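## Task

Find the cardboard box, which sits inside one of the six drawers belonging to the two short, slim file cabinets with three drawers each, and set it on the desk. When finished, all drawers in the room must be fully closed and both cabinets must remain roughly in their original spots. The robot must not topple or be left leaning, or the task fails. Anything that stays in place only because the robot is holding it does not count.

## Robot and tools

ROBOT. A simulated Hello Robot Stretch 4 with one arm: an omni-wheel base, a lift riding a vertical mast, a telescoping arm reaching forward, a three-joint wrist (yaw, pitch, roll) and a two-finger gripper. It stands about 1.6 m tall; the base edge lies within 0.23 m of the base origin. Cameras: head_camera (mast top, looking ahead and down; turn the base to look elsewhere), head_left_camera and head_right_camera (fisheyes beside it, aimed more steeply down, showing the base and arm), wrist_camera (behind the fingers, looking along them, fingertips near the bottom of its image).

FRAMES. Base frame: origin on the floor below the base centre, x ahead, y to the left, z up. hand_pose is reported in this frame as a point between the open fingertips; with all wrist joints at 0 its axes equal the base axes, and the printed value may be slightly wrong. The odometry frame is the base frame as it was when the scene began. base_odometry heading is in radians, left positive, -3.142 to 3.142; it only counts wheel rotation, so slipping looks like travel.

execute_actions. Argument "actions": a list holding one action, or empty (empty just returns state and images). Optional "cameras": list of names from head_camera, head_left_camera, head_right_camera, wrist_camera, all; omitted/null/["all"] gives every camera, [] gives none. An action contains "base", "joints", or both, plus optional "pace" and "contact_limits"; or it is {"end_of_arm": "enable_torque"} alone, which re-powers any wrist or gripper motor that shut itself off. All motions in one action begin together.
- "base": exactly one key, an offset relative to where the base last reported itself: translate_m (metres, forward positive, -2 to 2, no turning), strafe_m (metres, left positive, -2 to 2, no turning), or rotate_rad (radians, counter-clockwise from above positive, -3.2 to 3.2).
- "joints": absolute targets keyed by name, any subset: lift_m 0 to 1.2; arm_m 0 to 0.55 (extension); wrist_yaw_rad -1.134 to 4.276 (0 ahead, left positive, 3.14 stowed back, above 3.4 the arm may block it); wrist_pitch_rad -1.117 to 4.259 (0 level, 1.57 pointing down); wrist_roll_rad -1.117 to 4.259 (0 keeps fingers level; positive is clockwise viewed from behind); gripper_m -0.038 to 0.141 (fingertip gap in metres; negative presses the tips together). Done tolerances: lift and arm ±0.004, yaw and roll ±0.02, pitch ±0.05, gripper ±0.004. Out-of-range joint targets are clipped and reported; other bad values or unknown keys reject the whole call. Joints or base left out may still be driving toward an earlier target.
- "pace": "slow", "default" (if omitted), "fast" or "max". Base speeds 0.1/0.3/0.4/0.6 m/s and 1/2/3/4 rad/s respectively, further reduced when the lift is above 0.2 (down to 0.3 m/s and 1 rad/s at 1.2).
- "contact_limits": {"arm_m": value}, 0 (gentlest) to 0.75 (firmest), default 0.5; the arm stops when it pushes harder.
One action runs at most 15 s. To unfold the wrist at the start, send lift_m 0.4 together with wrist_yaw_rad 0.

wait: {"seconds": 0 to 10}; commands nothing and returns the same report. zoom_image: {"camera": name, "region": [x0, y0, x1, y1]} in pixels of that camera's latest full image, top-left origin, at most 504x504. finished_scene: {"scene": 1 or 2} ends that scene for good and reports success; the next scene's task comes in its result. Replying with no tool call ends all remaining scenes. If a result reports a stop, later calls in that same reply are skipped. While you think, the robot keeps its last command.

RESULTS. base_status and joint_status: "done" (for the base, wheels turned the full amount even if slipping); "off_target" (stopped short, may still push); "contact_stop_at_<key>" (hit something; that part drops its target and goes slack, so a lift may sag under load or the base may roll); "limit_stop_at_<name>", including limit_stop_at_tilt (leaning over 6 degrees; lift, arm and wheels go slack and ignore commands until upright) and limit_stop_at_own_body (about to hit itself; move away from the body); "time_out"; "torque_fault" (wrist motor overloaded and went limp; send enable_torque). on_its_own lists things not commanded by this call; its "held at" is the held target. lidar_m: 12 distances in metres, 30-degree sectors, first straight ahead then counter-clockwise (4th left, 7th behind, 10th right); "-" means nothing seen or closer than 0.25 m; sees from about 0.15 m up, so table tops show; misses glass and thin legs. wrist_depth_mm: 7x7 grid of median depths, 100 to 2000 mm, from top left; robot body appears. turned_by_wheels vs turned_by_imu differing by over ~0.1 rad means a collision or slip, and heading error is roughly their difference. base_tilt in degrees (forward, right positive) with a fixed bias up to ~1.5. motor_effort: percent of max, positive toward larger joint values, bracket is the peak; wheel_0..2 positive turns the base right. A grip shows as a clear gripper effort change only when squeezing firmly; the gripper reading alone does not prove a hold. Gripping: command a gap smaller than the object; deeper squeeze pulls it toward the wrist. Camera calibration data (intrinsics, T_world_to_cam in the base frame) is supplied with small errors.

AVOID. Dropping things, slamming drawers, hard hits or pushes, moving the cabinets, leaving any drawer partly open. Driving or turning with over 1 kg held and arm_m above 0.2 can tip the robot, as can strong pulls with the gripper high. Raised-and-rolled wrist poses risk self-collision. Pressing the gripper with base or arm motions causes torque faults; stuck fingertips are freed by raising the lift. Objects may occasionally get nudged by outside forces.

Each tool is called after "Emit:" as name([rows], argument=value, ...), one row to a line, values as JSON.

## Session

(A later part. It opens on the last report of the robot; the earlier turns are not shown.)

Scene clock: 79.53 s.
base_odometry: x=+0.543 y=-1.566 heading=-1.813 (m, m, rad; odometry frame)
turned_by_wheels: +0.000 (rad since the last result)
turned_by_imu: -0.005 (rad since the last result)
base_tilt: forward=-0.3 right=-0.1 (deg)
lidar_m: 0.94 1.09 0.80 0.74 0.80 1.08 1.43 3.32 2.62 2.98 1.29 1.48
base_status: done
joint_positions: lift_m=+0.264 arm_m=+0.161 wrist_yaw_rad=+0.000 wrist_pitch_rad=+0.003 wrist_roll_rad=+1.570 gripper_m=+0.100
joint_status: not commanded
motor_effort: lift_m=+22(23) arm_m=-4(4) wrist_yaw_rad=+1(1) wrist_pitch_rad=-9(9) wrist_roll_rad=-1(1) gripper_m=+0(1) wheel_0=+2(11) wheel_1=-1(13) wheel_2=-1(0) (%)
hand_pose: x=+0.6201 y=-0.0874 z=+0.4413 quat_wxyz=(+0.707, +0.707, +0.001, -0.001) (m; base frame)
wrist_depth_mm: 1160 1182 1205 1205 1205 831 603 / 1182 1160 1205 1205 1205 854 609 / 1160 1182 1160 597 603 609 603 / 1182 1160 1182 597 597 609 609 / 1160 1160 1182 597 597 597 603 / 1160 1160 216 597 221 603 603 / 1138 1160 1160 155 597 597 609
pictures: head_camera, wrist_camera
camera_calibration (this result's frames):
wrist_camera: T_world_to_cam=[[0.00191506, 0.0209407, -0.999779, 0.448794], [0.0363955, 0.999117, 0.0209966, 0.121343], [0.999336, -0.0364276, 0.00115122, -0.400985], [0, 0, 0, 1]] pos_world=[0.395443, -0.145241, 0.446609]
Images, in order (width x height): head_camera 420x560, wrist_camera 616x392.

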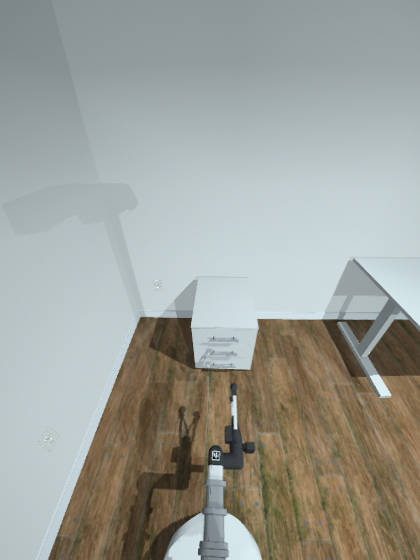

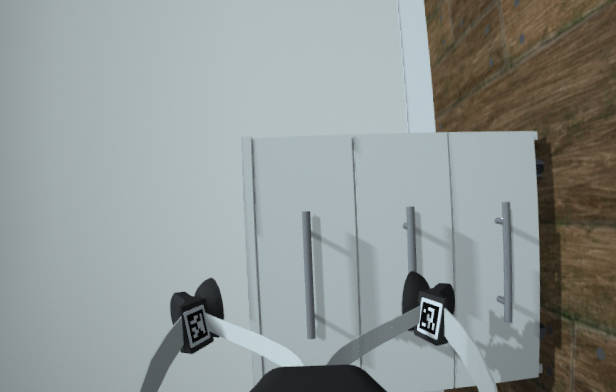

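Emit:
execute_actions([
  {"base":{"rotate_rad":0.025}},
], cameras=[])

Emit:
execute_actions([
  {"base":{"translate_m":0.056},"joints":{"arm_m":0.33}},
], cameras=["wrist_camera"])

Scene clock: 82.37 s.
base_odometry: x=+0.543 y=-1.566 heading=-1.788 (m, m, rad; odometry frame)
turned_by_wheels: +0.025 (rad since the last result)
turned_by_imu: +0.027 (rad since the last result)
base_tilt: forward=-0.3 right=-0.1 (deg)
lidar_m: 0.94 1.10 0.77 0.74 0.78 1.11 1.45 3.34 2.64 2.99 1.32 1.01
base_status: done
joint_positions: lift_m=+0.264 arm_m=+0.161 wrist_yaw_rad=+0.000 wrist_pitch_rad=+0.003 wrist_roll_rad=+1.570 gripper_m=+0.100
joint_status: not commanded
motor_effort: lift_m=+22(22) arm_m=-4(4) wrist_yaw_rad=+1(1) wrist_pitch_rad=-9(9) wrist_roll_rad=-1(1) gripper_m=+2(1) wheel_0=-1(5) wheel_1=-1(4) wheel_2=+2(4) (%)
hand_pose: x=+0.6201 y=-0.0874 z=+0.4413 quat_wxyz=(+0.707, +0.707, +0.001, -0.001) (m; base frame)
wrist_depth_mm: 1160 1160 1160 1182 1205 831 603 / 1160 1160 1160 1205 1182 854 603 / 1138 1160 1182 591 603 603 609 / 1138 1182 1182 597 597 603 603 / 1160 1160 1182 591 597 603 609 / 1138 1182 216 591 221 609 609 / 1160 1160 1160 155 597 603 603
pictures: none
No camera images: the call's "cameras" was empty. Leave "cameras" out to get every camera's image.

Scene clock: 83.97 s.
base_odometry: x=+0.531 y=-1.621 heading=-1.788 (m, m, rad; odometry frame)
turned_by_wheels: +0.000 (rad since the last result)
turned_by_imu: +0.001 (rad since the last result)
base_tilt: forward=-0.3 right=-0.1 (deg)
lidar_m: 0.88 1.09 0.78 0.75 0.78 1.07 1.50 3.38 2.66 2.98 1.27 0.92
base_status: done
joint_positions: lift_m=+0.264 arm_m=+0.329 wrist_yaw_rad=+0.000 wrist_pitch_rad=+0.002 wrist_roll_rad=+1.570 gripper_m=+0.100
joint_status: all done
motor_effort: lift_m=+22(22) arm_m=+5(5) wrist_yaw_rad=+1(2) wrist_pitch_rad=-8(9) wrist_roll_rad=-1(1) gripper_m=+0(3) wheel_0=+0(3) wheel_1=+0(5) wheel_2=+2(9) (%)
hand_pose: x=+0.7886 y=-0.0874 z=+0.4414 quat_wxyz=(+0.707, +0.707, +0.001, -0.001) (m; base frame)
wrist_depth_mm: 931 946 946 960 946 842 609 / 931 946 364 366 368 370 375 / 931 931 366 368 368 370 373 / 931 946 366 368 370 370 373 / 946 931 366 368 368 375 375 / 931 931 216 368 220 373 375 / 931 917 366 155 370 373 375
pictures: wrist_camera
camera_calibration (this result's frames):
wrist_camera: T_world_to_cam=[[0.00225477, 0.0209409, -0.999778, 0.448302], [0.0363631, 0.999118, 0.0210091, 0.115223], [0.999336, -0.0364024, 0.0014913, -0.569481], [0, 0, 0, 1]] pos_world=[0.563902, -0.145239, 0.446631]
Images, in order (width x height): wrist_camera 616x392.

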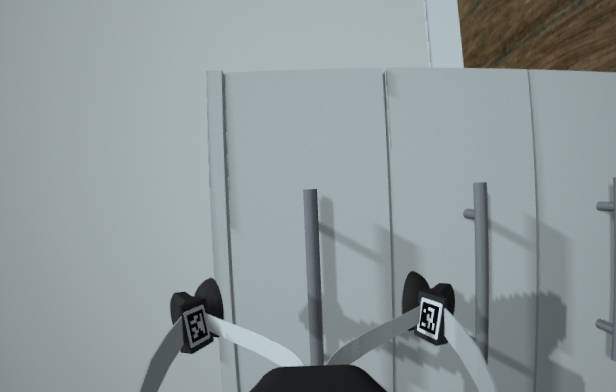

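Offset −6 mm.

Emit:
execute_actions([
  {"joints":{"arm_m":0.446},"contact_limits":{"arm_m":0.15}},
], cameras=[])

Emit:
execute_actions([
  {"joints":{"gripper_m":-0.02}},
], cameras=[])

Emit:
execute_actions([
  {"joints":{"arm_m":0.13}},
], cameras=["head_camera"])

Emit:
zoom_image(camera="head_camera", region=[140,250,320,450])

Scene clock: 87.63 s.
base_odometry: x=+0.531 y=-1.621 heading=-1.788 (m, m, rad; odometry frame)
turned_by_wheels: +0.000 (rad since the last result)
turned_by_imu: +0.001 (rad since the last result)
base_tilt: forward=-0.3 right=-0.1 (deg)
lidar_m: 0.87 1.07 0.78 0.74 0.80 1.11 1.50 3.40 2.66 2.98 1.27 0.96
base_status: not commanded
joint_positions: lift_m=+0.264 arm_m=+0.445 wrist_yaw_rad=+0.000 wrist_pitch_rad=+0.002 wrist_roll_rad=+1.570 gripper_m=+0.100
joint_status: all done
motor_effort: lift_m=+22(22) arm_m=+4(2) wrist_yaw_rad=+1(1) wrist_pitch_rad=-8(8) wrist_roll_rad=-1(1) gripper_m=+0(1) wheel_0=+0(0) wheel_1=+0(0) wheel_2=+2(1) (%)
contact_limits: arm_m 0.15
hand_pose: x=+0.9046 y=-0.0874 z=+0.4414 quat_wxyz=(+0.707, +0.707, +0.001, -0.001) (m; base frame)
wrist_depth_mm: 820 820 248 249 250 253 - / 820 820 248 249 251 253 255 / 809 820 249 250 252 253 254 / 820 820 249 250 252 253 254 / 820 820 248 251 252 254 255 / 820 820 216 251 221 255 255 / 820 820 249 155 252 254 -
pictures: none
No camera images: the call's "cameras" was empty. Leave "cameras" out to get every camera's image.

Scene clock: 89.57 s.
base_odometry: x=+0.531 y=-1.621 heading=-1.788 (m, m, rad; odometry frame)
turned_by_wheels: +0.000 (rad since the last result)
turned_by_imu: +0.001 (rad since the last result)
base_tilt: forward=-0.3 right=-0.1 (deg)
lidar_m: 0.88 1.09 0.79 0.75 0.79 1.09 1.51 3.39 2.65 2.99 1.26 0.95
base_status: not commanded
joint_positions: lift_m=+0.264 arm_m=+0.445 wrist_yaw_rad=+0.001 wrist_pitch_rad=+0.007 wrist_roll_rad=+1.570 gripper_m=-0.019
joint_status: all done
motor_effort: lift_m=+22(22) arm_m=+3(5) wrist_yaw_rad=-2(2) wrist_pitch_rad=-20(21) wrist_roll_rad=+0(1) gripper_m=-19(19) wheel_0=+0(0) wheel_1=+0(0) wheel_2=+2(2) (%)
hand_pose: x=+0.9050 y=-0.0871 z=+0.4402 quat_wxyz=(+0.707, +0.707, +0.003, -0.002) (m; base frame)
wrist_depth_mm: 820 820 243 245 248 253 - / 820 820 243 245 248 254 256 / 809 820 244 247 249 254 256 / 809 820 245 246 247 253 256 / 798 820 245 246 247 254 255 / 809 820 245 211 207 255 256 / 798 820 180 211 249 254 -
pictures: none
No camera images: the call's "cameras" was empty. Leave "cameras" out to get every camera's image.

Scene clock: 91.63 s.
base_odometry: x=+0.531 y=-1.621 heading=-1.788 (m, m, rad; odometry frame)
turned_by_wheels: +0.000 (rad since the last result)
turned_by_imu: +0.001 (rad since the last result)
base_tilt: forward=-0.3 right=-0.1 (deg)
lidar_m: 0.57 1.10 0.78 0.74 0.79 1.11 1.49 3.42 2.67 2.97 1.30 0.61
base_status: not commanded
joint_positions: lift_m=+0.264 arm_m=+0.131 wrist_yaw_rad=+0.008 wrist_pitch_rad=+0.007 wrist_roll_rad=+1.570 gripper_m=-0.019
joint_status: all done
on_its_own: wrist_yaw_rad is at rest, and its effort (-23) is outside its rest range (-13 to +13)
motor_effort: lift_m=+23(22) arm_m=-4(6) wrist_yaw_rad=-23(23) wrist_pitch_rad=-22(22) wrist_roll_rad=-1(1) gripper_m=-19(18) wheel_0=+5(4) wheel_1=+1(0) wheel_2=+3(3) (%)
hand_pose: x=+0.5909 y=-0.0850 z=+0.4399 quat_wxyz=(+0.707, +0.707, +0.006, +0.000) (m; base frame)
wrist_depth_mm: 1118 1118 240 242 244 820 597 / 1098 1138 241 242 244 788 585 / 1118 1138 241 243 245 574 585 / 1118 1138 241 243 247 574 591 / 1138 1138 243 244 246 574 591 / 1118 1138 244 208 246 574 591 / 1138 1138 178 211 248 585 597
pictures: head_camera
Images, in order (width x height): head_camera 420x560.

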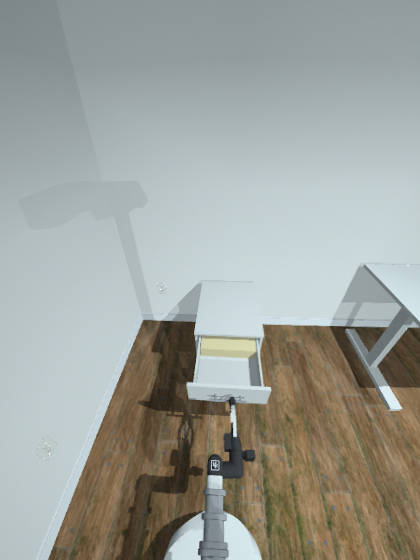

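Region (140, 250, 320, 450) of head_camera's 420x560 image, scaled by 2.520, with more detail than that image has; it fills the left 454 columns of this view, and the rest is white.

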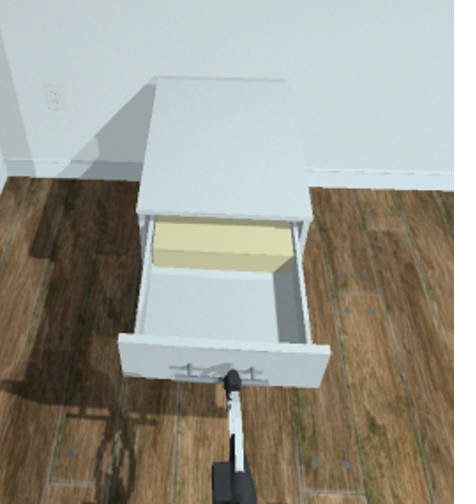

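Emit:
execute_actions([
  {"joints":{"arm_m":0.452},"contact_limits":{"arm_m":0.3}},
], cameras=[])

Emit:
execute_actions([
  {"joints":{"gripper_m":0.07}},
], cameras=[])

Emit:
execute_actions([
  {"joints":{"arm_m":0.36}},
], cameras=[])

Emit:
execute_actions([
  {"joints":{"lift_m":0.108}},
], cameras=[])

Emit:
execute_actions([
  {"joints":{"arm_m":0.446},"contact_limits":{"arm_m":0.15}},
], cameras=[])

Emit:
execute_actions([
  {"joints":{"gripper_m":-0.02}},
], cameras=[])

Emit:
execute_actions([
  {"joints":{"arm_m":0.13}},
], cameras=["head_camera"])

Emit:
zoom_image(camera="head_camera", region=[140,250,320,450])

Scene clock: 98.43 s.
base_odometry: x=+0.531 y=-1.621 heading=-1.788 (m, m, rad; odometry frame)
turned_by_wheels: -0.001 (rad since the last result)
turned_by_imu: +0.001 (rad since the last result)
base_tilt: forward=-0.3 right=-0.1 (deg)
lidar_m: 0.89 1.08 0.78 0.71 0.79 1.11 1.51 3.39 2.67 2.98 1.27 0.95
base_status: not commanded
joint_positions: lift_m=+0.264 arm_m=+0.451 wrist_yaw_rad=+0.000 wrist_pitch_rad=+0.007 wrist_roll_rad=+1.570 gripper_m=-0.019
joint_status: all done
motor_effort: lift_m=+22(22) arm_m=+4(7) wrist_yaw_rad=+2(23) wrist_pitch_rad=-20(22) wrist_roll_rad=-1(1) gripper_m=-18(20) wheel_0=-1(4) wheel_1=-1(0) wheel_2=+1(3) (%)
contact_limits: arm_m 0.3
hand_pose: x=+0.9107 y=-0.0875 z=+0.4402 quat_wxyz=(+0.707, +0.707, +0.002, -0.002) (m; base frame)
wrist_depth_mm: 809 809 241 244 246 248 - / 809 809 242 245 247 248 250 / 809 809 242 245 246 249 250 / 809 820 243 244 247 248 249 / 809 809 242 243 246 249 250 / 809 809 243 208 209 249 250 / 809 809 180 210 247 248 -
pictures: none
No camera images: the call's "cameras" was empty. Leave "cameras" out to get every camera's image.

Scene clock: 100.07 s.
base_odometry: x=+0.531 y=-1.621 heading=-1.788 (m, m, rad; odometry frame)
turned_by_wheels: +0.000 (rad since the last result)
turned_by_imu: +0.001 (rad since the last result)
base_tilt: forward=-0.3 right=-0.1 (deg)
lidar_m: 0.88 1.07 0.78 0.74 0.78 1.09 1.50 3.38 2.64 2.97 1.28 0.96
base_status: not commanded
joint_positions: lift_m=+0.264 arm_m=+0.451 wrist_yaw_rad=-0.001 wrist_pitch_rad=+0.005 wrist_roll_rad=+1.570 gripper_m=+0.070
joint_status: all done
motor_effort: lift_m=+22(22) arm_m=+4(4) wrist_yaw_rad=+3(6) wrist_pitch_rad=-15(20) wrist_roll_rad=-1(1) gripper_m=-3(19) wheel_0=-1(0) wheel_1=-1(1) wheel_2=-1(1) (%)
hand_pose: x=+0.9107 y=-0.0876 z=+0.4406 quat_wxyz=(+0.707, +0.707, +0.002, -0.002) (m; base frame)
wrist_depth_mm: 820 820 242 244 246 248 - / 820 820 242 244 246 249 249 / 809 809 243 244 246 248 250 / 809 820 242 244 247 248 250 / 809 820 243 245 247 249 250 / 798 809 216 244 212 249 250 / 809 809 243 156 246 249 -
pictures: none
No camera images: the call's "cameras" was empty. Leave "cameras" out to get every camera's image.

Scene clock: 101.30 s.
base_odometry: x=+0.531 y=-1.621 heading=-1.788 (m, m, rad; odometry frame)
turned_by_wheels: +0.000 (rad since the last result)
turned_by_imu: +0.001 (rad since the last result)
base_tilt: forward=-0.3 right=-0.1 (deg)
lidar_m: 0.88 1.09 0.79 0.74 0.79 1.12 1.49 3.38 2.67 2.98 1.29 0.94
base_status: not commanded
joint_positions: lift_m=+0.264 arm_m=+0.361 wrist_yaw_rad=+0.000 wrist_pitch_rad=+0.003 wrist_roll_rad=+1.570 gripper_m=+0.070
joint_status: all done
motor_effort: lift_m=+22(22) arm_m=-4(5) wrist_yaw_rad=+1(3) wrist_pitch_rad=-9(15) wrist_roll_rad=-1(1) gripper_m=+4(2) wheel_0=+0(1) wheel_1=-1(1) wheel_2=+0(1) (%)
hand_pose: x=+0.8202 y=-0.0874 z=+0.4413 quat_wxyz=(+0.707, +0.707, +0.001, -0.001) (m; base frame)
wrist_depth_mm: 904 904 917 917 931 831 609 / 904 904 332 334 338 340 342 / 904 904 334 334 338 340 342 / 891 917 332 334 338 342 342 / 904 904 332 334 338 340 342 / 891 917 216 336 212 340 342 / 904 904 332 157 338 307 342
pictures: none
No camera images: the call's "cameras" was empty. Leave "cameras" out to get every camera's image.

Scene clock: 103.03 s.
base_odometry: x=+0.531 y=-1.621 heading=-1.788 (m, m, rad; odometry frame)
turned_by_wheels: +0.000 (rad since the last result)
turned_by_imu: +0.001 (rad since the last result)
base_tilt: forward=-0.3 right=-0.1 (deg)
lidar_m: 0.88 1.07 0.79 0.74 0.79 1.10 1.49 3.40 2.64 2.99 1.27 0.97
base_status: not commanded
joint_positions: lift_m=+0.108 arm_m=+0.361 wrist_yaw_rad=+0.000 wrist_pitch_rad=+0.003 wrist_roll_rad=+1.570 gripper_m=+0.070
joint_status: all done
motor_effort: lift_m=+18(23) arm_m=-4(4) wrist_yaw_rad=+1(1) wrist_pitch_rad=-10(9) wrist_roll_rad=-1(1) gripper_m=-2(4) wheel_0=+0(0) wheel_1=-1(1) wheel_2=+0(0) (%)
hand_pose: x=+0.8202 y=-0.0874 z=+0.2856 quat_wxyz=(+0.707, +0.707, +0.001, -0.001) (m; base frame)
wrist_depth_mm: 891 917 931 931 917 535 389 / 329 330 332 336 338 340 342 / 327 330 334 336 338 340 343 / 329 330 332 334 336 340 355 / 330 330 334 334 338 340 342 / 329 329 217 334 212 342 343 / 330 330 332 157 338 306 342
pictures: none
No camera images: the call's "cameras" was empty. Leave "cameras" out to get every camera's image.

Scene clock: 104.23 s.
base_odometry: x=+0.531 y=-1.621 heading=-1.788 (m, m, rad; odometry frame)
turned_by_wheels: +0.000 (rad since the last result)
turned_by_imu: +0.000 (rad since the last result)
base_tilt: forward=-0.3 right=-0.1 (deg)
lidar_m: 0.86 1.06 0.78 0.75 0.78 1.09 1.51 3.39 2.65 2.99 1.29 0.98
base_status: not commanded
joint_positions: lift_m=+0.108 arm_m=+0.445 wrist_yaw_rad=+0.000 wrist_pitch_rad=+0.003 wrist_roll_rad=+1.570 gripper_m=+0.070
joint_status: all done
motor_effort: lift_m=+18(18) arm_m=+5(8) wrist_yaw_rad=+1(1) wrist_pitch_rad=-8(9) wrist_roll_rad=-1(1) gripper_m=-1(0) wheel_0=-1(1) wheel_1=-1(1) wheel_2=+0(0) (%)
contact_limits: arm_m 0.15
hand_pose: x=+0.9046 y=-0.0874 z=+0.2857 quat_wxyz=(+0.707, +0.707, +0.001, -0.001) (m; base frame)
wrist_depth_mm: 246 247 248 250 252 254 - / 245 246 248 250 251 253 254 / 245 246 249 250 252 254 255 / 245 248 249 250 251 254 255 / 245 247 249 250 253 253 255 / 245 247 216 251 213 255 256 / 246 247 249 157 252 254 -
pictures: none
No camera images: the call's "cameras" was empty. Leave "cameras" out to get every camera's image.

Scene clock: 105.87 s.
base_odometry: x=+0.531 y=-1.621 heading=-1.788 (m, m, rad; odometry frame)
turned_by_wheels: +0.000 (rad since the last result)
turned_by_imu: +0.001 (rad since the last result)
base_tilt: forward=-0.3 right=-0.1 (deg)
lidar_m: 0.89 1.06 0.77 0.73 0.78 1.10 1.50 3.40 2.68 2.98 1.29 0.94
base_status: not commanded
joint_positions: lift_m=+0.108 arm_m=+0.445 wrist_yaw_rad=+0.001 wrist_pitch_rad=+0.006 wrist_roll_rad=+1.570 gripper_m=-0.019
joint_status: all done
motor_effort: lift_m=+19(19) arm_m=+4(5) wrist_yaw_rad=-2(2) wrist_pitch_rad=-19(19) wrist_roll_rad=-1(1) gripper_m=-15(17) wheel_0=-1(1) wheel_1=-1(1) wheel_2=+0(0) (%)
hand_pose: x=+0.9049 y=-0.0872 z=+0.2846 quat_wxyz=(+0.707, +0.707, +0.002, -0.002) (m; base frame)
wrist_depth_mm: 243 245 243 245 247 254 - / 244 245 244 245 248 254 254 / 244 245 244 245 247 253 255 / 244 246 244 245 248 253 256 / 244 247 245 245 248 254 256 / 244 247 245 211 206 255 256 / 229 246 180 212 248 254 -
pictures: none
No camera images: the call's "cameras" was empty. Leave "cameras" out to get every camera's image.

Scene clock: 107.93 s.
base_odometry: x=+0.531 y=-1.621 heading=-1.788 (m, m, rad; odometry frame)
turned_by_wheels: +0.001 (rad since the last result)
turned_by_imu: +0.002 (rad since the last result)
base_tilt: forward=-0.3 right=-0.1 (deg)
lidar_m: 0.58 1.08 0.78 0.74 0.79 1.09 1.51 3.39 2.65 2.97 1.28 0.60
base_status: not commanded
joint_positions: lift_m=+0.108 arm_m=+0.131 wrist_yaw_rad=+0.008 wrist_pitch_rad=+0.007 wrist_roll_rad=+1.570 gripper_m=-0.019
joint_status: all done
on_its_own: wrist_yaw_rad is at rest, and its effort (-22) is outside its rest range (-13 to +13)
motor_effort: lift_m=+19(19) arm_m=-4(4) wrist_yaw_rad=-22(22) wrist_pitch_rad=-21(21) wrist_roll_rad=-1(1) gripper_m=-18(19) wheel_0=+4(3) wheel_1=+1(1) wheel_2=+3(3) (%)
hand_pose: x=+0.5909 y=-0.0850 z=+0.2844 quat_wxyz=(+0.707, +0.707, +0.005, +0.001) (m; base frame)
wrist_depth_mm: 1118 1138 240 242 244 530 387 / 1118 1118 241 242 244 535 394 / 1118 554 241 243 245 549 402 / 1118 1138 242 244 246 559 394 / 1118 1138 243 244 247 559 410 / 1118 1138 244 208 212 564 410 / 1138 1138 178 211 248 462 407
pictures: head_camera
Images, in order (width x height): head_camera 420x560.

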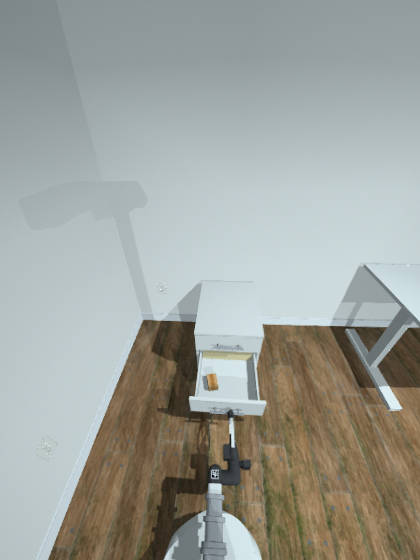

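Region (140, 250, 320, 450) of head_camera's 420x560 image, scaled by 2.520, with more detail than that image has; it fills the left 454 columns of this view, and the rest is white.

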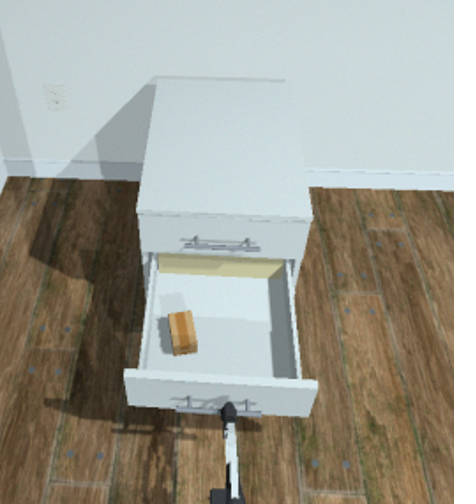

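Back off with base (arm low near body).

Emit:
execute_actions([
  {"joints":{"gripper_m":0.09}},
], cameras=[])

Emit:
execute_actions([
  {"base":{"translate_m":-0.07}},
], cameras=[])

Emit:
execute_actions([
  {"joints":{"lift_m":0.6,"wrist_roll_rad":0}},
], cameras=[])

Emit:
execute_actions([
  {"base":{"translate_m":0.12},"joints":{"arm_m":0.5,"wrist_pitch_rad":1.57}},
], cameras=["wrist_camera"])

Scene clock: 112.03 s.
base_odometry: x=+0.531 y=-1.621 heading=-1.788 (m, m, rad; odometry frame)
turned_by_wheels: +0.000 (rad since the last result)
turned_by_imu: +0.001 (rad since the last result)
base_tilt: forward=-0.3 right=-0.1 (deg)
lidar_m: 0.58 1.07 0.79 0.74 0.79 1.09 1.50 3.41 2.65 2.96 1.27 0.62
base_status: not commanded
joint_positions: lift_m=+0.108 arm_m=+0.131 wrist_yaw_rad=+0.000 wrist_pitch_rad=+0.003 wrist_roll_rad=+1.570 gripper_m=+0.090
joint_status: all done
motor_effort: lift_m=+19(19) arm_m=-4(4) wrist_yaw_rad=+0(22) wrist_pitch_rad=-10(22) wrist_roll_rad=-1(1) gripper_m=-4(19) wheel_0=+2(3) wheel_1=+0(0) wheel_2=+2(3) (%)
hand_pose: x=+0.5902 y=-0.0873 z=+0.2855 quat_wxyz=(+0.707, +0.707, +0.001, -0.001) (m; base frame)
wrist_depth_mm: 1138 1138 250 252 253 539 392 / 1138 1138 251 252 254 549 399 / 1138 1118 251 253 254 559 407 / 1118 1118 252 254 255 574 402 / 1138 1138 251 253 253 574 415 / 1118 1118 220 253 215 539 415 / 1138 1138 251 154 255 500 413
pictures: none
No camera images: the call's "cameras" was empty. Leave "cameras" out to get every camera's image.

Scene clock: 113.37 s.
base_odometry: x=+0.546 y=-1.552 heading=-1.788 (m, m, rad; odometry frame)
turned_by_wheels: +0.000 (rad since the last result)
turned_by_imu: +0.001 (rad since the last result)
base_tilt: forward=-0.3 right=-0.1 (deg)
lidar_m: 0.65 1.06 0.79 0.74 0.79 1.10 1.44 3.32 2.61 2.99 1.31 0.71
base_status: done
joint_positions: lift_m=+0.108 arm_m=+0.131 wrist_yaw_rad=+0.000 wrist_pitch_rad=+0.003 wrist_roll_rad=+1.570 gripper_m=+0.090
joint_status: not commanded
motor_effort: lift_m=+19(19) arm_m=-4(4) wrist_yaw_rad=+0(0) wrist_pitch_rad=-9(9) wrist_roll_rad=-1(1) gripper_m=-1(1) wheel_0=+0(5) wheel_1=+0(7) wheel_2=-1(5) (%)
hand_pose: x=+0.5902 y=-0.0873 z=+0.2855 quat_wxyz=(+0.707, +0.707, +0.001, -0.001) (m; base frame)
wrist_depth_mm: 1205 1229 1229 1229 1008 535 392 / 1205 1205 1229 324 750 549 399 / 1205 1205 320 322 327 564 407 / 1205 1205 322 324 327 569 402 / 1205 1205 603 324 327 574 415 / 1205 1229 221 324 216 539 415 / 1205 1205 322 155 325 500 415
pictures: none
No camera images: the call's "cameras" was empty. Leave "cameras" out to get every camera's image.

Scene clock: 116.30 s.
base_odometry: x=+0.546 y=-1.552 heading=-1.788 (m, m, rad; odometry frame)
turned_by_wheels: +0.000 (rad since the last result)
turned_by_imu: +0.001 (rad since the last result)
base_tilt: forward=-0.3 right=-0.1 (deg)
lidar_m: 0.65 1.08 0.80 0.75 0.79 1.08 1.43 3.32 2.63 2.99 1.33 0.70
base_status: not commanded
joint_positions: lift_m=+0.600 arm_m=+0.131 wrist_yaw_rad=+0.000 wrist_pitch_rad=+0.003 wrist_roll_rad=+0.000 gripper_m=+0.090
joint_status: all done
motor_effort: lift_m=+23(23) arm_m=-4(4) wrist_yaw_rad=+0(0) wrist_pitch_rad=-10(9) wrist_roll_rad=-2(4) gripper_m=+1(2) wheel_0=+0(0) wheel_1=+0(0) wheel_2=+0(1) (%)
hand_pose: x=+0.5902 y=-0.0873 z=+0.7772 quat_wxyz=(+1.000, +0.000, +0.001, +0.000) (m; base frame)
wrist_depth_mm: 1229 1229 1229 1229 1229 1229 1205 / 1205 1229 1229 1229 1229 1205 1205 / 1205 1255 1229 1229 1229 1229 1205 / 1205 1255 1229 1229 1205 1205 1182 / 1182 1229 1229 1229 1229 1205 1205 / 1160 1229 220 1118 215 1205 1182 / 1182 1229 676 154 683 1205 1182
pictures: none
No camera images: the call's "cameras" was empty. Leave "cameras" out to get every camera's image.

Scene clock: 118.50 s.
base_odometry: x=+0.521 y=-1.670 heading=-1.788 (m, m, rad; odometry frame)
turned_by_wheels: +0.000 (rad since the last result)
turned_by_imu: +0.001 (rad since the last result)
base_tilt: forward=-0.3 right=-0.1 (deg)
lidar_m: 0.52 1.08 0.77 0.73 0.79 1.12 1.55 3.45 2.69 2.57 1.24 0.57
base_status: done
joint_positions: lift_m=+0.600 arm_m=+0.499 wrist_yaw_rad=+0.000 wrist_pitch_rad=+1.570 wrist_roll_rad=+0.000 gripper_m=+0.090
joint_status: all done
motor_effort: lift_m=+23(23) arm_m=+4(5) wrist_yaw_rad=+1(0) wrist_pitch_rad=-1(5) wrist_roll_rad=-1(2) gripper_m=-1(2) wheel_0=-1(5) wheel_1=-1(2) wheel_2=+2(10) (%)
hand_pose: x=+0.6705 y=-0.0874 z=+0.4895 quat_wxyz=(+0.708, +0.000, +0.707, +0.000) (m; base frame)
wrist_depth_mm: 334 317 306 320 327 343 723 / 715 500 500 504 500 723 723 / 715 500 496 496 500 715 715 / 715 496 449 500 500 723 715 / 715 496 500 496 496 715 723 / 715 452 220 496 214 715 715 / 715 370 364 153 366 715 715
pictures: wrist_camera
camera_calibration (this result's frames):
wrist_camera: T_world_to_cam=[[-0.0215484, -0.999757, -0.00472939, -0.0636411], [-0.999059, 0.0217111, -0.0375585, 0.755978], [0.0376521, 0.00391561, -0.999283, 0.686703], [0, 0, 0, 1]] pos_world=[0.728039, -0.0827275, 0.714303]
Images, in order (width x height): wrist_camera 616x392.

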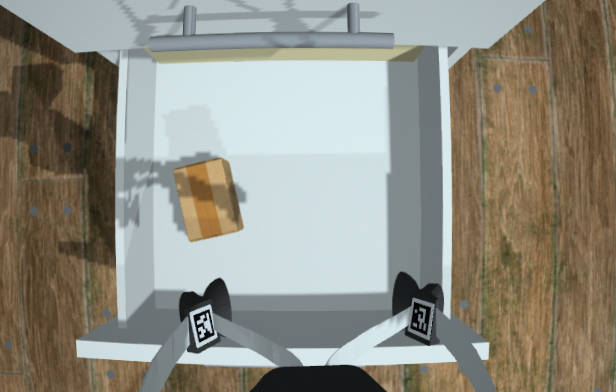

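Emit:
execute_actions([
  {"base":{"strafe_m":0.118},"joints":{"wrist_roll_rad":-0.2,"gripper_m":0.085,"arm_m":0.545}},
], cameras=[])

Emit:
execute_actions([
  {"base":{"translate_m":0.025},"joints":{"lift_m":0.47}},
], cameras=["wrist_camera"])

Scene clock: 122.30 s.
base_odometry: x=+0.636 y=-1.695 heading=-1.788 (m, m, rad; odometry frame)
turned_by_wheels: +0.000 (rad since the last result)
turned_by_imu: +0.001 (rad since the last result)
base_tilt: forward=-0.3 right=-0.1 (deg)
lidar_m: 0.56 0.89 0.66 0.62 0.66 0.92 1.50 3.44 2.78 2.58 1.37 0.55
base_status: done
joint_positions: lift_m=+0.600 arm_m=+0.544 wrist_yaw_rad=+0.000 wrist_pitch_rad=+1.570 wrist_roll_rad=-0.200 gripper_m=+0.085
joint_status: all done
motor_effort: lift_m=+23(23) arm_m=+5(7) wrist_yaw_rad=+1(1) wrist_pitch_rad=+0(0) wrist_roll_rad=-1(3) gripper_m=-1(3) wheel_0=+1(7) wheel_1=-2(8) wheel_2=+1(0) (%)
hand_pose: x=+0.7154 y=-0.0874 z=+0.4895 quat_wxyz=(+0.704, -0.071, +0.703, +0.070) (m; base frame)
wrist_depth_mm: 723 723 293 256 229 204 - / 723 723 723 366 285 276 252 / 715 723 715 500 496 500 324 / 723 723 723 500 500 496 445 / 707 715 723 452 500 496 449 / 715 715 216 496 214 492 715 / 715 715 370 154 469 442 707
pictures: none
No camera images: the call's "cameras" was empty. Leave "cameras" out to get every camera's image.

Scene clock: 123.90 s.
base_odometry: x=+0.630 y=-1.720 heading=-1.788 (m, m, rad; odometry frame)
turned_by_wheels: +0.000 (rad since the last result)
turned_by_imu: +0.001 (rad since the last result)
base_tilt: forward=-0.3 right=-0.1 (deg)
lidar_m: 0.54 0.89 0.65 0.62 0.67 0.93 1.55 3.47 2.77 2.52 1.33 0.53
base_status: done
joint_positions: lift_m=+0.470 arm_m=+0.544 wrist_yaw_rad=+0.000 wrist_pitch_rad=+1.570 wrist_roll_rad=-0.200 gripper_m=+0.085
joint_status: all done
motor_effort: lift_m=+18(17) arm_m=+5(5) wrist_yaw_rad=+1(1) wrist_pitch_rad=+0(1) wrist_roll_rad=-1(2) gripper_m=+0(0) wheel_0=-1(4) wheel_1=-1(2) wheel_2=+1(8) (%)
hand_pose: x=+0.7154 y=-0.0874 z=+0.3599 quat_wxyz=(+0.704, -0.071, +0.703, +0.070) (m; base frame)
wrist_depth_mm: 591 591 219 197 176 156 - / 585 591 368 370 155 177 180 / 591 580 368 368 368 368 366 / 591 585 368 368 366 368 366 / 585 591 368 315 366 366 366 / 585 585 216 315 214 364 364 / 580 585 366 154 364 366 364
pictures: wrist_camera
camera_calibration (this result's frames):
wrist_camera: T_world_to_cam=[[0.177166, -0.984171, -0.00453356, -0.204158], [-0.983523, -0.176877, -0.0373648, 0.767483], [0.0359714, 0.0110786, -0.999291, 0.557352], [0, 0, 0, 1]] pos_world=[0.770958, -0.0713513, 0.584708]
Images, in order (width x height): wrist_camera 616x392.

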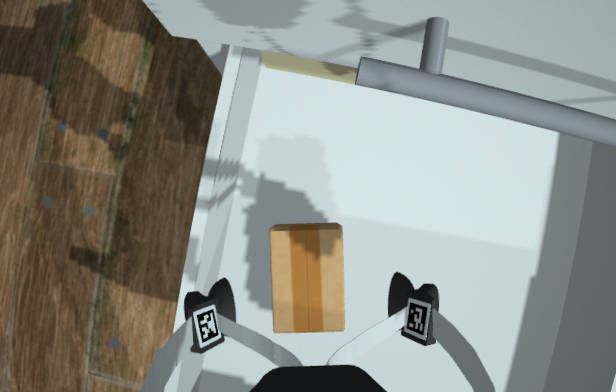

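Emit:
execute_actions([
  {"joints":{"gripper_m":0.075}},
], cameras=[])

Emit:
execute_actions([
  {"joints":{"lift_m":0.355},"pace":"slow"},
], cameras=["wrist_camera"])

Scene clock: 126.40 s.
base_odometry: x=+0.630 y=-1.720 heading=-1.788 (m, m, rad; odometry frame)
turned_by_wheels: +0.000 (rad since the last result)
turned_by_imu: +0.001 (rad since the last result)
base_tilt: forward=-0.3 right=-0.1 (deg)
lidar_m: 0.54 0.90 0.66 0.62 0.64 0.93 1.56 3.49 2.79 2.50 1.34 0.53
base_status: not commanded
joint_positions: lift_m=+0.470 arm_m=+0.544 wrist_yaw_rad=+0.000 wrist_pitch_rad=+1.570 wrist_roll_rad=-0.200 gripper_m=+0.075
joint_status: all done
motor_effort: lift_m=+18(18) arm_m=+5(4) wrist_yaw_rad=+1(1) wrist_pitch_rad=-1(0) wrist_roll_rad=-2(1) gripper_m=-4(0) wheel_0=+0(0) wheel_1=-1(1) wheel_2=+1(1) (%)
hand_pose: x=+0.7154 y=-0.0874 z=+0.3599 quat_wxyz=(+0.704, -0.071, +0.703, +0.070) (m; base frame)
wrist_depth_mm: 591 591 219 198 176 155 - / 591 591 368 368 154 177 180 / 585 591 368 368 368 368 366 / 585 585 368 366 366 366 366 / 585 585 368 317 366 364 368 / 580 585 220 315 215 366 364 / 580 585 364 155 366 366 364
pictures: none
No camera images: the call's "cameras" was empty. Leave "cameras" out to get every camera's image.

Scene clock: 128.20 s.
base_odometry: x=+0.630 y=-1.720 heading=-1.788 (m, m, rad; odometry frame)
turned_by_wheels: +0.000 (rad since the last result)
turned_by_imu: +0.001 (rad since the last result)
base_tilt: forward=-0.3 right=-0.1 (deg)
lidar_m: 0.53 0.90 0.65 0.62 0.66 0.93 1.55 3.47 2.79 2.52 1.35 0.51
base_status: not commanded
joint_positions: lift_m=+0.355 arm_m=+0.544 wrist_yaw_rad=+0.000 wrist_pitch_rad=+1.570 wrist_roll_rad=-0.200 gripper_m=+0.075
joint_status: all done
motor_effort: lift_m=+17(12) arm_m=+4(4) wrist_yaw_rad=+1(1) wrist_pitch_rad=-1(1) wrist_roll_rad=-1(1) gripper_m=-2(4) wheel_0=+0(1) wheel_1=-1(1) wheel_2=+1(1) (%)
hand_pose: x=+0.7154 y=-0.0874 z=+0.2449 quat_wxyz=(+0.704, -0.071, +0.703, +0.070) (m; base frame)
wrist_depth_mm: 473 477 221 252 243 217 - / 473 469 245 252 252 252 252 / 473 473 252 251 251 252 251 / 473 196 252 251 251 252 251 / 469 193 252 201 251 251 251 / 466 193 206 200 200 250 250 / 466 178 250 155 250 249 -
pictures: wrist_camera
camera_calibration (this result's frames):
wrist_camera: T_world_to_cam=[[0.177166, -0.984171, -0.00453351, -0.20468], [-0.983523, -0.176877, -0.037365, 0.763188], [0.0359717, 0.0110786, -0.999291, 0.44245], [0, 0, 0, 1]] pos_world=[0.77096, -0.0713512, 0.469725]
Images, in order (width x height): wrist_camera 616x392.

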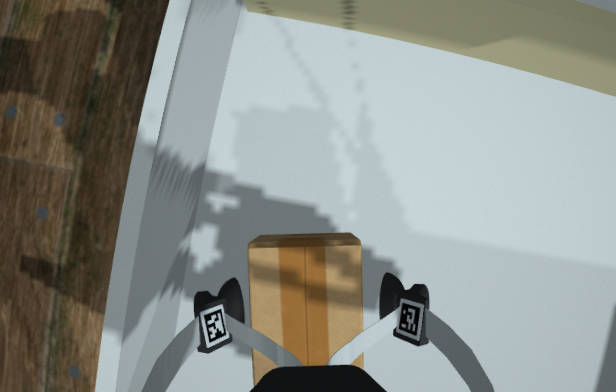

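Emit:
execute_actions([
  {"joints":{"gripper_m":0.03}},
], cameras=[])

Emit:
execute_actions([
  {"joints":{"lift_m":1.1}},
], cameras=[])

Emit:
execute_actions([
  {"base":{"strafe_m":-1.55}},
], cameras=[])

Emit:
execute_actions([
  {"base":{"translate_m":0.1}},
], cameras=["wrist_camera"])

Scene clock: 131.67 s.
base_odometry: x=+0.630 y=-1.720 heading=-1.788 (m, m, rad; odometry frame)
turned_by_wheels: +0.000 (rad since the last result)
turned_by_imu: +0.001 (rad since the last result)
base_tilt: forward=-0.3 right=-0.1 (deg)
lidar_m: 0.53 0.91 0.65 0.62 0.67 0.94 1.55 3.47 2.80 2.52 1.35 0.53
base_status: not commanded
joint_positions: lift_m=+0.355 arm_m=+0.544 wrist_yaw_rad=+0.000 wrist_pitch_rad=+1.570 wrist_roll_rad=-0.200 gripper_m=+0.030
joint_status: all done
motor_effort: lift_m=+18(18) arm_m=+4(4) wrist_yaw_rad=+1(1) wrist_pitch_rad=-1(1) wrist_roll_rad=-1(1) gripper_m=-14(14) wheel_0=-1(1) wheel_1=-1(1) wheel_2=+1(1) (%)
hand_pose: x=+0.7154 y=-0.0874 z=+0.2449 quat_wxyz=(+0.704, -0.071, +0.703, +0.070) (m; base frame)
wrist_depth_mm: 473 477 220 253 244 217 - / 473 469 245 252 253 252 251 / 469 469 252 252 252 251 251 / 469 196 251 250 250 250 251 / 469 192 250 191 251 251 250 / 466 193 205 191 191 249 250 / 469 165 250 190 250 249 -
pictures: none
No camera images: the call's "cameras" was empty. Leave "cameras" out to get every camera's image.

Scene clock: 135.43 s.
base_odometry: x=+0.630 y=-1.720 heading=-1.788 (m, m, rad; odometry frame)
turned_by_wheels: +0.000 (rad since the last result)
turned_by_imu: +0.001 (rad since the last result)
base_tilt: forward=-0.3 right=-0.1 (deg)
lidar_m: 0.53 0.90 0.66 0.62 0.65 0.95 1.56 3.46 2.77 2.49 1.32 0.53
base_status: not commanded
joint_positions: lift_m=+1.100 arm_m=+0.544 wrist_yaw_rad=+0.000 wrist_pitch_rad=+1.570 wrist_roll_rad=-0.200 gripper_m=+0.030
joint_status: all done
motor_effort: lift_m=+23(23) arm_m=+4(4) wrist_yaw_rad=+1(1) wrist_pitch_rad=+0(0) wrist_roll_rad=-1(1) gripper_m=-15(15) wheel_0=+0(1) wheel_1=-1(1) wheel_2=+1(1) (%)
hand_pose: x=+0.7154 y=-0.0874 z=+0.9895 quat_wxyz=(+0.704, -0.071, +0.703, +0.070) (m; base frame)
wrist_depth_mm: 946 1229 1229 699 699 699 1138 / 976 1229 1229 699 699 699 1229 / 1025 1229 1229 699 691 691 1229 / 1060 1229 1229 1008 1008 1205 1205 / 1098 1255 1255 190 991 1229 1229 / 1160 1229 205 191 191 1229 1229 / 1182 1229 1205 190 1205 1205 1229
pictures: none
No camera images: the call's "cameras" was empty. Leave "cameras" out to get every camera's image.

Scene clock: 141.93 s.
base_odometry: x=-0.883 y=-1.386 heading=-1.788 (m, m, rad; odometry frame)
turned_by_wheels: +0.000 (rad since the last result)
turned_by_imu: +0.009 (rad since the last result)
base_tilt: forward=-0.3 right=-0.1 (deg)
lidar_m: 0.59 0.61 1.27 2.18 2.29 2.48 3.34 1.54 1.58 1.50 0.87 0.64
base_status: done
joint_positions: lift_m=+1.100 arm_m=+0.544 wrist_yaw_rad=+0.000 wrist_pitch_rad=+1.570 wrist_roll_rad=-0.200 gripper_m=+0.030
joint_status: not commanded
motor_effort: lift_m=+22(23) arm_m=+4(5) wrist_yaw_rad=+1(1) wrist_pitch_rad=-2(1) wrist_roll_rad=-1(2) gripper_m=-15(16) wheel_0=-2(8) wheel_1=+0(8) wheel_2=+1(2) (%)
hand_pose: x=+0.7154 y=-0.0874 z=+0.9896 quat_wxyz=(+0.704, -0.071, +0.703, +0.070) (m; base frame)
wrist_depth_mm: 500 496 500 500 496 496 496 / 500 500 496 492 492 492 492 / 496 492 492 496 496 492 496 / 496 500 492 496 492 492 496 / 496 496 496 190 496 492 492 / 1229 1229 204 190 191 492 488 / 1182 1229 1229 190 1205 488 492
pictures: none
No camera images: the call's "cameras" was empty. Leave "cameras" out to get every camera's image.

Scene clock: 143.47 s.
base_odometry: x=-0.905 y=-1.484 heading=-1.788 (m, m, rad; odometry frame)
turned_by_wheels: +0.000 (rad since the last result)
turned_by_imu: +0.000 (rad since the last result)
base_tilt: forward=-0.3 right=-0.1 (deg)
lidar_m: 0.48 0.51 1.24 2.19 2.30 2.48 3.50 1.59 1.58 1.52 0.72 0.53
base_status: done
joint_positions: lift_m=+1.100 arm_m=+0.544 wrist_yaw_rad=+0.000 wrist_pitch_rad=+1.570 wrist_roll_rad=-0.200 gripper_m=+0.030
joint_status: not commanded
motor_effort: lift_m=+22(22) arm_m=+5(4) wrist_yaw_rad=+1(1) wrist_pitch_rad=-1(1) wrist_roll_rad=-1(1) gripper_m=-14(17) wheel_0=+0(5) wheel_1=+0(6) wheel_2=+0(9) (%)
hand_pose: x=+0.7154 y=-0.0874 z=+0.9896 quat_wxyz=(+0.704, -0.071, +0.703, +0.070) (m; base frame)
wrist_depth_mm: 500 496 496 496 496 496 496 / 496 492 500 496 496 496 496 / 496 496 496 496 496 492 496 / 496 496 496 492 492 496 492 / 496 496 496 191 488 496 492 / 496 496 205 190 191 492 492 / 1255 492 496 190 492 492 492
pictures: wrist_camera
camera_calibration (this result's frames):
wrist_camera: T_world_to_cam=[[0.177167, -0.98417, -0.00455534, -0.201282], [-0.983528, -0.176879, -0.0372438, 0.790887], [0.0358485, 0.0110787, -0.999296, 1.18663], [0, 0, 0, 1]] pos_world=[0.770981, -0.0713512, 1.21434]
Images, in order (width x height): wrist_camera 616x392.

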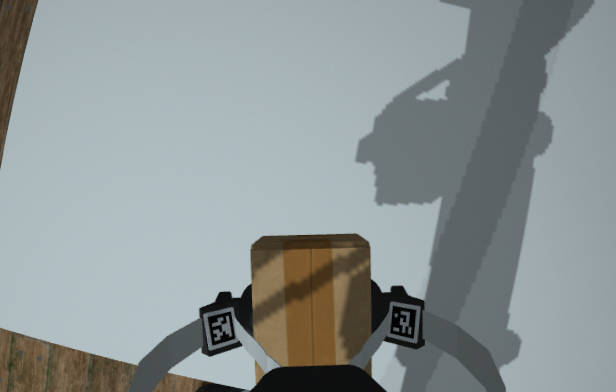

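Emit:
execute_actions([
  {"joints":{"lift_m":0.86}},
], cameras=[])

Emit:
execute_actions([
  {"joints":{"gripper_m":0.09}},
], cameras=[])

Emit:
execute_actions([
  {"joints":{"lift_m":0.95}},
], cameras=["wrist_camera"])

Emit:
execute_actions([
  {"base":{"translate_m":-0.25},"joints":{"arm_m":0.15}},
], cameras=[])

Emit:
execute_actions([
  {"base":{"strafe_m":1.43},"joints":{"lift_m":0.108,"wrist_pitch_rad":0,"wrist_roll_rad":1.57,"gripper_m":-0.02}},
], cameras=["wrist_camera","head_camera"])

Scene clock: 148.90 s.
base_odometry: x=-0.905 y=-1.484 heading=-1.788 (m, m, rad; odometry frame)
turned_by_wheels: +0.000 (rad since the last result)
turned_by_imu: +0.002 (rad since the last result)
base_tilt: forward=-0.3 right=-0.1 (deg)
lidar_m: 0.48 0.51 1.23 2.20 2.29 2.48 3.49 1.60 1.59 1.51 0.73 0.52
base_status: not commanded
joint_positions: lift_m=+0.860 arm_m=+0.544 wrist_yaw_rad=+0.000 wrist_pitch_rad=+1.570 wrist_roll_rad=-0.200 gripper_m=+0.030
joint_status: all done
motor_effort: lift_m=+18(21) arm_m=+4(4) wrist_yaw_rad=+1(1) wrist_pitch_rad=-1(2) wrist_roll_rad=-1(1) gripper_m=-14(12) wheel_0=-1(1) wheel_1=+0(0) wheel_2=-1(1) (%)
hand_pose: x=+0.7154 y=-0.0874 z=+0.7499 quat_wxyz=(+0.704, -0.071, +0.703, +0.070) (m; base frame)
wrist_depth_mm: 255 255 254 253 254 254 - / 254 255 254 253 253 254 253 / 254 254 254 253 253 253 253 / 254 254 253 253 251 252 252 / 253 252 253 191 252 252 252 / 252 253 204 191 191 251 251 / 252 252 251 190 251 251 -
pictures: none
No camera images: the call's "cameras" was empty. Leave "cameras" out to get every camera's image.

Scene clock: 150.30 s.
base_odometry: x=-0.905 y=-1.484 heading=-1.788 (m, m, rad; odometry frame)
turned_by_wheels: +0.000 (rad since the last result)
turned_by_imu: +0.001 (rad since the last result)
base_tilt: forward=-0.3 right=-0.1 (deg)
lidar_m: 0.49 0.52 1.23 2.19 2.30 2.49 3.50 1.59 1.59 1.53 0.74 0.55
base_status: not commanded
joint_positions: lift_m=+0.860 arm_m=+0.544 wrist_yaw_rad=+0.000 wrist_pitch_rad=+1.570 wrist_roll_rad=-0.200 gripper_m=+0.090
joint_status: all done
motor_effort: lift_m=+18(18) arm_m=+4(5) wrist_yaw_rad=+1(1) wrist_pitch_rad=+0(1) wrist_roll_rad=-1(2) gripper_m=-2(14) wheel_0=-1(0) wheel_1=+0(0) wheel_2=-1(0) (%)
hand_pose: x=+0.7154 y=-0.0874 z=+0.7499 quat_wxyz=(+0.704, -0.071, +0.703, +0.070) (m; base frame)
wrist_depth_mm: 255 255 256 254 254 254 - / 254 254 254 254 254 254 252 / 254 254 254 254 253 253 253 / 254 253 253 253 253 253 253 / 253 254 253 203 252 253 252 / 253 252 213 202 202 251 251 / 252 252 252 154 252 253 -
pictures: none
No camera images: the call's "cameras" was empty. Leave "cameras" out to get every camera's image.

Scene clock: 151.67 s.
base_odometry: x=-0.905 y=-1.484 heading=-1.788 (m, m, rad; odometry frame)
turned_by_wheels: +0.000 (rad since the last result)
turned_by_imu: +0.001 (rad since the last result)
base_tilt: forward=-0.3 right=-0.1 (deg)
lidar_m: 0.50 0.52 1.24 2.19 2.31 2.47 3.48 1.61 1.59 1.52 0.74 0.53
base_status: not commanded
joint_positions: lift_m=+0.950 arm_m=+0.544 wrist_yaw_rad=+0.000 wrist_pitch_rad=+1.570 wrist_roll_rad=-0.200 gripper_m=+0.090
joint_status: all done
motor_effort: lift_m=+23(27) arm_m=+4(5) wrist_yaw_rad=+1(1) wrist_pitch_rad=-1(1) wrist_roll_rad=-1(1) gripper_m=+2(3) wheel_0=-1(1) wheel_1=+1(0) wheel_2=-1(0) (%)
hand_pose: x=+0.7154 y=-0.0874 z=+0.8395 quat_wxyz=(+0.704, -0.071, +0.703, +0.070) (m; base frame)
wrist_depth_mm: 345 345 345 345 345 343 345 / 345 345 345 345 345 345 343 / 345 343 345 343 343 345 345 / 343 343 343 342 343 342 343 / 343 343 343 293 342 342 342 / 342 343 222 291 214 343 342 / 342 343 342 154 340 342 342
pictures: wrist_camera
camera_calibration (this result's frames):
wrist_camera: T_world_to_cam=[[0.177168, -0.98417, -0.00455534, -0.201968], [-0.983527, -0.17688, -0.0372438, 0.785304], [0.0358484, 0.0110787, -0.999296, 1.03671], [0, 0, 0, 1]] pos_world=[0.770986, -0.0713511, 1.0643]
Images, in order (width x height): wrist_camera 616x392.

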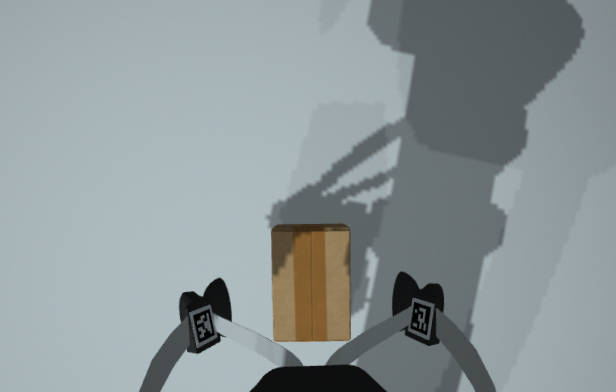

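Scene clock: 153.97 s.
base_odometry: x=-0.851 y=-1.240 heading=-1.788 (m, m, rad; odometry frame)
turned_by_wheels: +0.000 (rad since the last result)
turned_by_imu: +0.001 (rad since the last result)
base_tilt: forward=-0.3 right=-0.1 (deg)
lidar_m: 0.73 0.78 1.34 2.18 2.25 2.50 3.20 1.41 1.45 1.51 1.09 0.77
base_status: done
joint_positions: lift_m=+0.950 arm_m=+0.151 wrist_yaw_rad=+0.000 wrist_pitch_rad=+1.570 wrist_roll_rad=-0.200 gripper_m=+0.090
joint_status: all done
motor_effort: lift_m=+23(23) arm_m=-4(6) wrist_yaw_rad=+1(0) wrist_pitch_rad=-2(2) wrist_roll_rad=-1(1) gripper_m=+0(2) wheel_0=+1(5) wheel_1=-1(5) wheel_2=-2(10) (%)
hand_pose: x=+0.3218 y=-0.0874 z=+0.8395 quat_wxyz=(+0.704, -0.070, +0.703, +0.070) (m; base frame)
wrist_depth_mm: 1078 1078 1060 1078 1098 1078 1060 / 1098 1078 1078 1078 1078 1078 1060 / 1060 1078 1078 1078 1060 1078 1078 / 1078 1078 1078 1078 1078 1060 1078 / 1078 1078 1078 1060 1060 1078 1078 / 1078 1078 220 866 214 1078 1078 / 1078 1078 854 154 1060 1060 1060
pictures: none
No camera images: the call's "cameras" was empty. Leave "cameras" out to get every camera's image.

Scene clock: 160.07 s.
base_odometry: x=+0.546 y=-1.548 heading=-1.788 (m, m, rad; odometry frame)
turned_by_wheels: +0.000 (rad since the last result)
turned_by_imu: -0.004 (rad since the last result)
base_tilt: forward=-0.3 right=-0.1 (deg)
lidar_m: 0.65 1.07 0.79 0.74 0.78 1.11 1.44 3.31 2.61 2.98 1.30 0.71
base_status: done
joint_positions: lift_m=+0.108 arm_m=+0.151 wrist_yaw_rad=+0.000 wrist_pitch_rad=+0.003 wrist_roll_rad=+1.570 gripper_m=-0.020
joint_status: all done
motor_effort: lift_m=+19(20) arm_m=-4(4) wrist_yaw_rad=+1(2) wrist_pitch_rad=-11(14) wrist_roll_rad=+0(5) gripper_m=-14(14) wheel_0=+1(8) wheel_1=-2(5) wheel_2=-1(2) (%)
hand_pose: x=+0.6101 y=-0.0874 z=+0.2855 quat_wxyz=(+0.707, +0.707, +0.001, -0.001) (m; base frame)
wrist_depth_mm: 1205 1205 1205 1229 1008 535 392 / 1182 1182 306 307 309 549 399 / 1205 1182 306 306 309 559 407 / 1182 1205 306 307 309 569 402 / 1182 1182 306 307 309 574 413 / 1182 1205 580 204 310 574 418 / 1182 1182 173 186 309 496 415
pictures: head_camera, wrist_camera
camera_calibration (this result's frames):
wrist_camera: T_world_to_cam=[[0.00182751, 0.0205617, -0.999787, 0.293118], [0.0364023, 0.999125, 0.0206146, 0.125085], [0.999336, -0.0364322, 0.00107742, -0.39078], [0, 0, 0, 1]] pos_world=[0.385431, -0.145239, 0.290898]
Images, in order (width x height): head_camera 420x560, wrist_camera 616x392.

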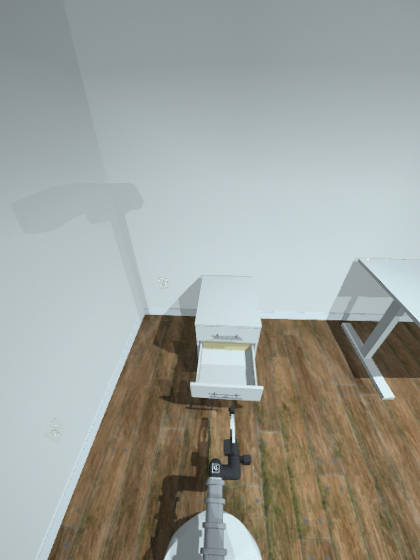

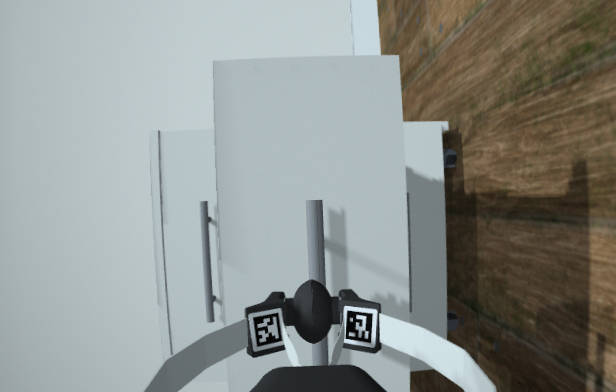

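Emit:
execute_actions([
  {"joints":{"arm_m":0.545},"contact_limits":{"arm_m":0.2},"pace":"slow"},
], cameras=[])

Scene clock: 165.73 s.
base_odometry: x=+0.546 y=-1.548 heading=-1.788 (m, m, rad; odometry frame)
turned_by_wheels: +0.000 (rad since the last result)
turned_by_imu: +0.002 (rad since the last result)
base_tilt: forward=-0.3 right=-0.1 (deg)
lidar_m: 0.94 1.08 0.79 0.75 0.80 1.12 1.43 3.33 2.65 2.97 1.32 1.50
base_status: not commanded
joint_positions: lift_m=+0.108 arm_m=+0.511 wrist_yaw_rad=-0.003 wrist_pitch_rad=+0.001 wrist_roll_rad=+1.570 gripper_m=-0.020
joint_status: arm_m contact_stop (moved +0.360 of +0.394)
on_its_own: arm_m is slack since a contact_stop (your +0.545 is given up)
motor_effort: lift_m=+19(19) arm_m=+0(5) wrist_yaw_rad=+9(19) wrist_pitch_rad=-4(10) wrist_roll_rad=+0(0) gripper_m=-13(13) wheel_0=+3(4) wheel_1=+1(1) wheel_2=-5(8) (%)
contact_limits: arm_m 0.2
hand_pose: x=+0.9697 y=-0.0882 z=+0.2861 quat_wxyz=(+0.707, +0.707, -0.001, -0.001) (m; base frame)
wrist_depth_mm: 820 831 259 262 263 264 266 / 256 258 259 262 263 265 265 / 256 257 259 262 263 265 265 / 257 258 259 260 263 264 236 / 256 259 259 262 263 264 235 / 256 258 259 206 263 265 236 / 256 258 173 184 263 265 -
pictures: none
No camera images: the call's "cameras" was empty. Leave "cameras" out to get every camera's image.

Emit:
finished_scene(scene=2)

The scene is finished: the task was done.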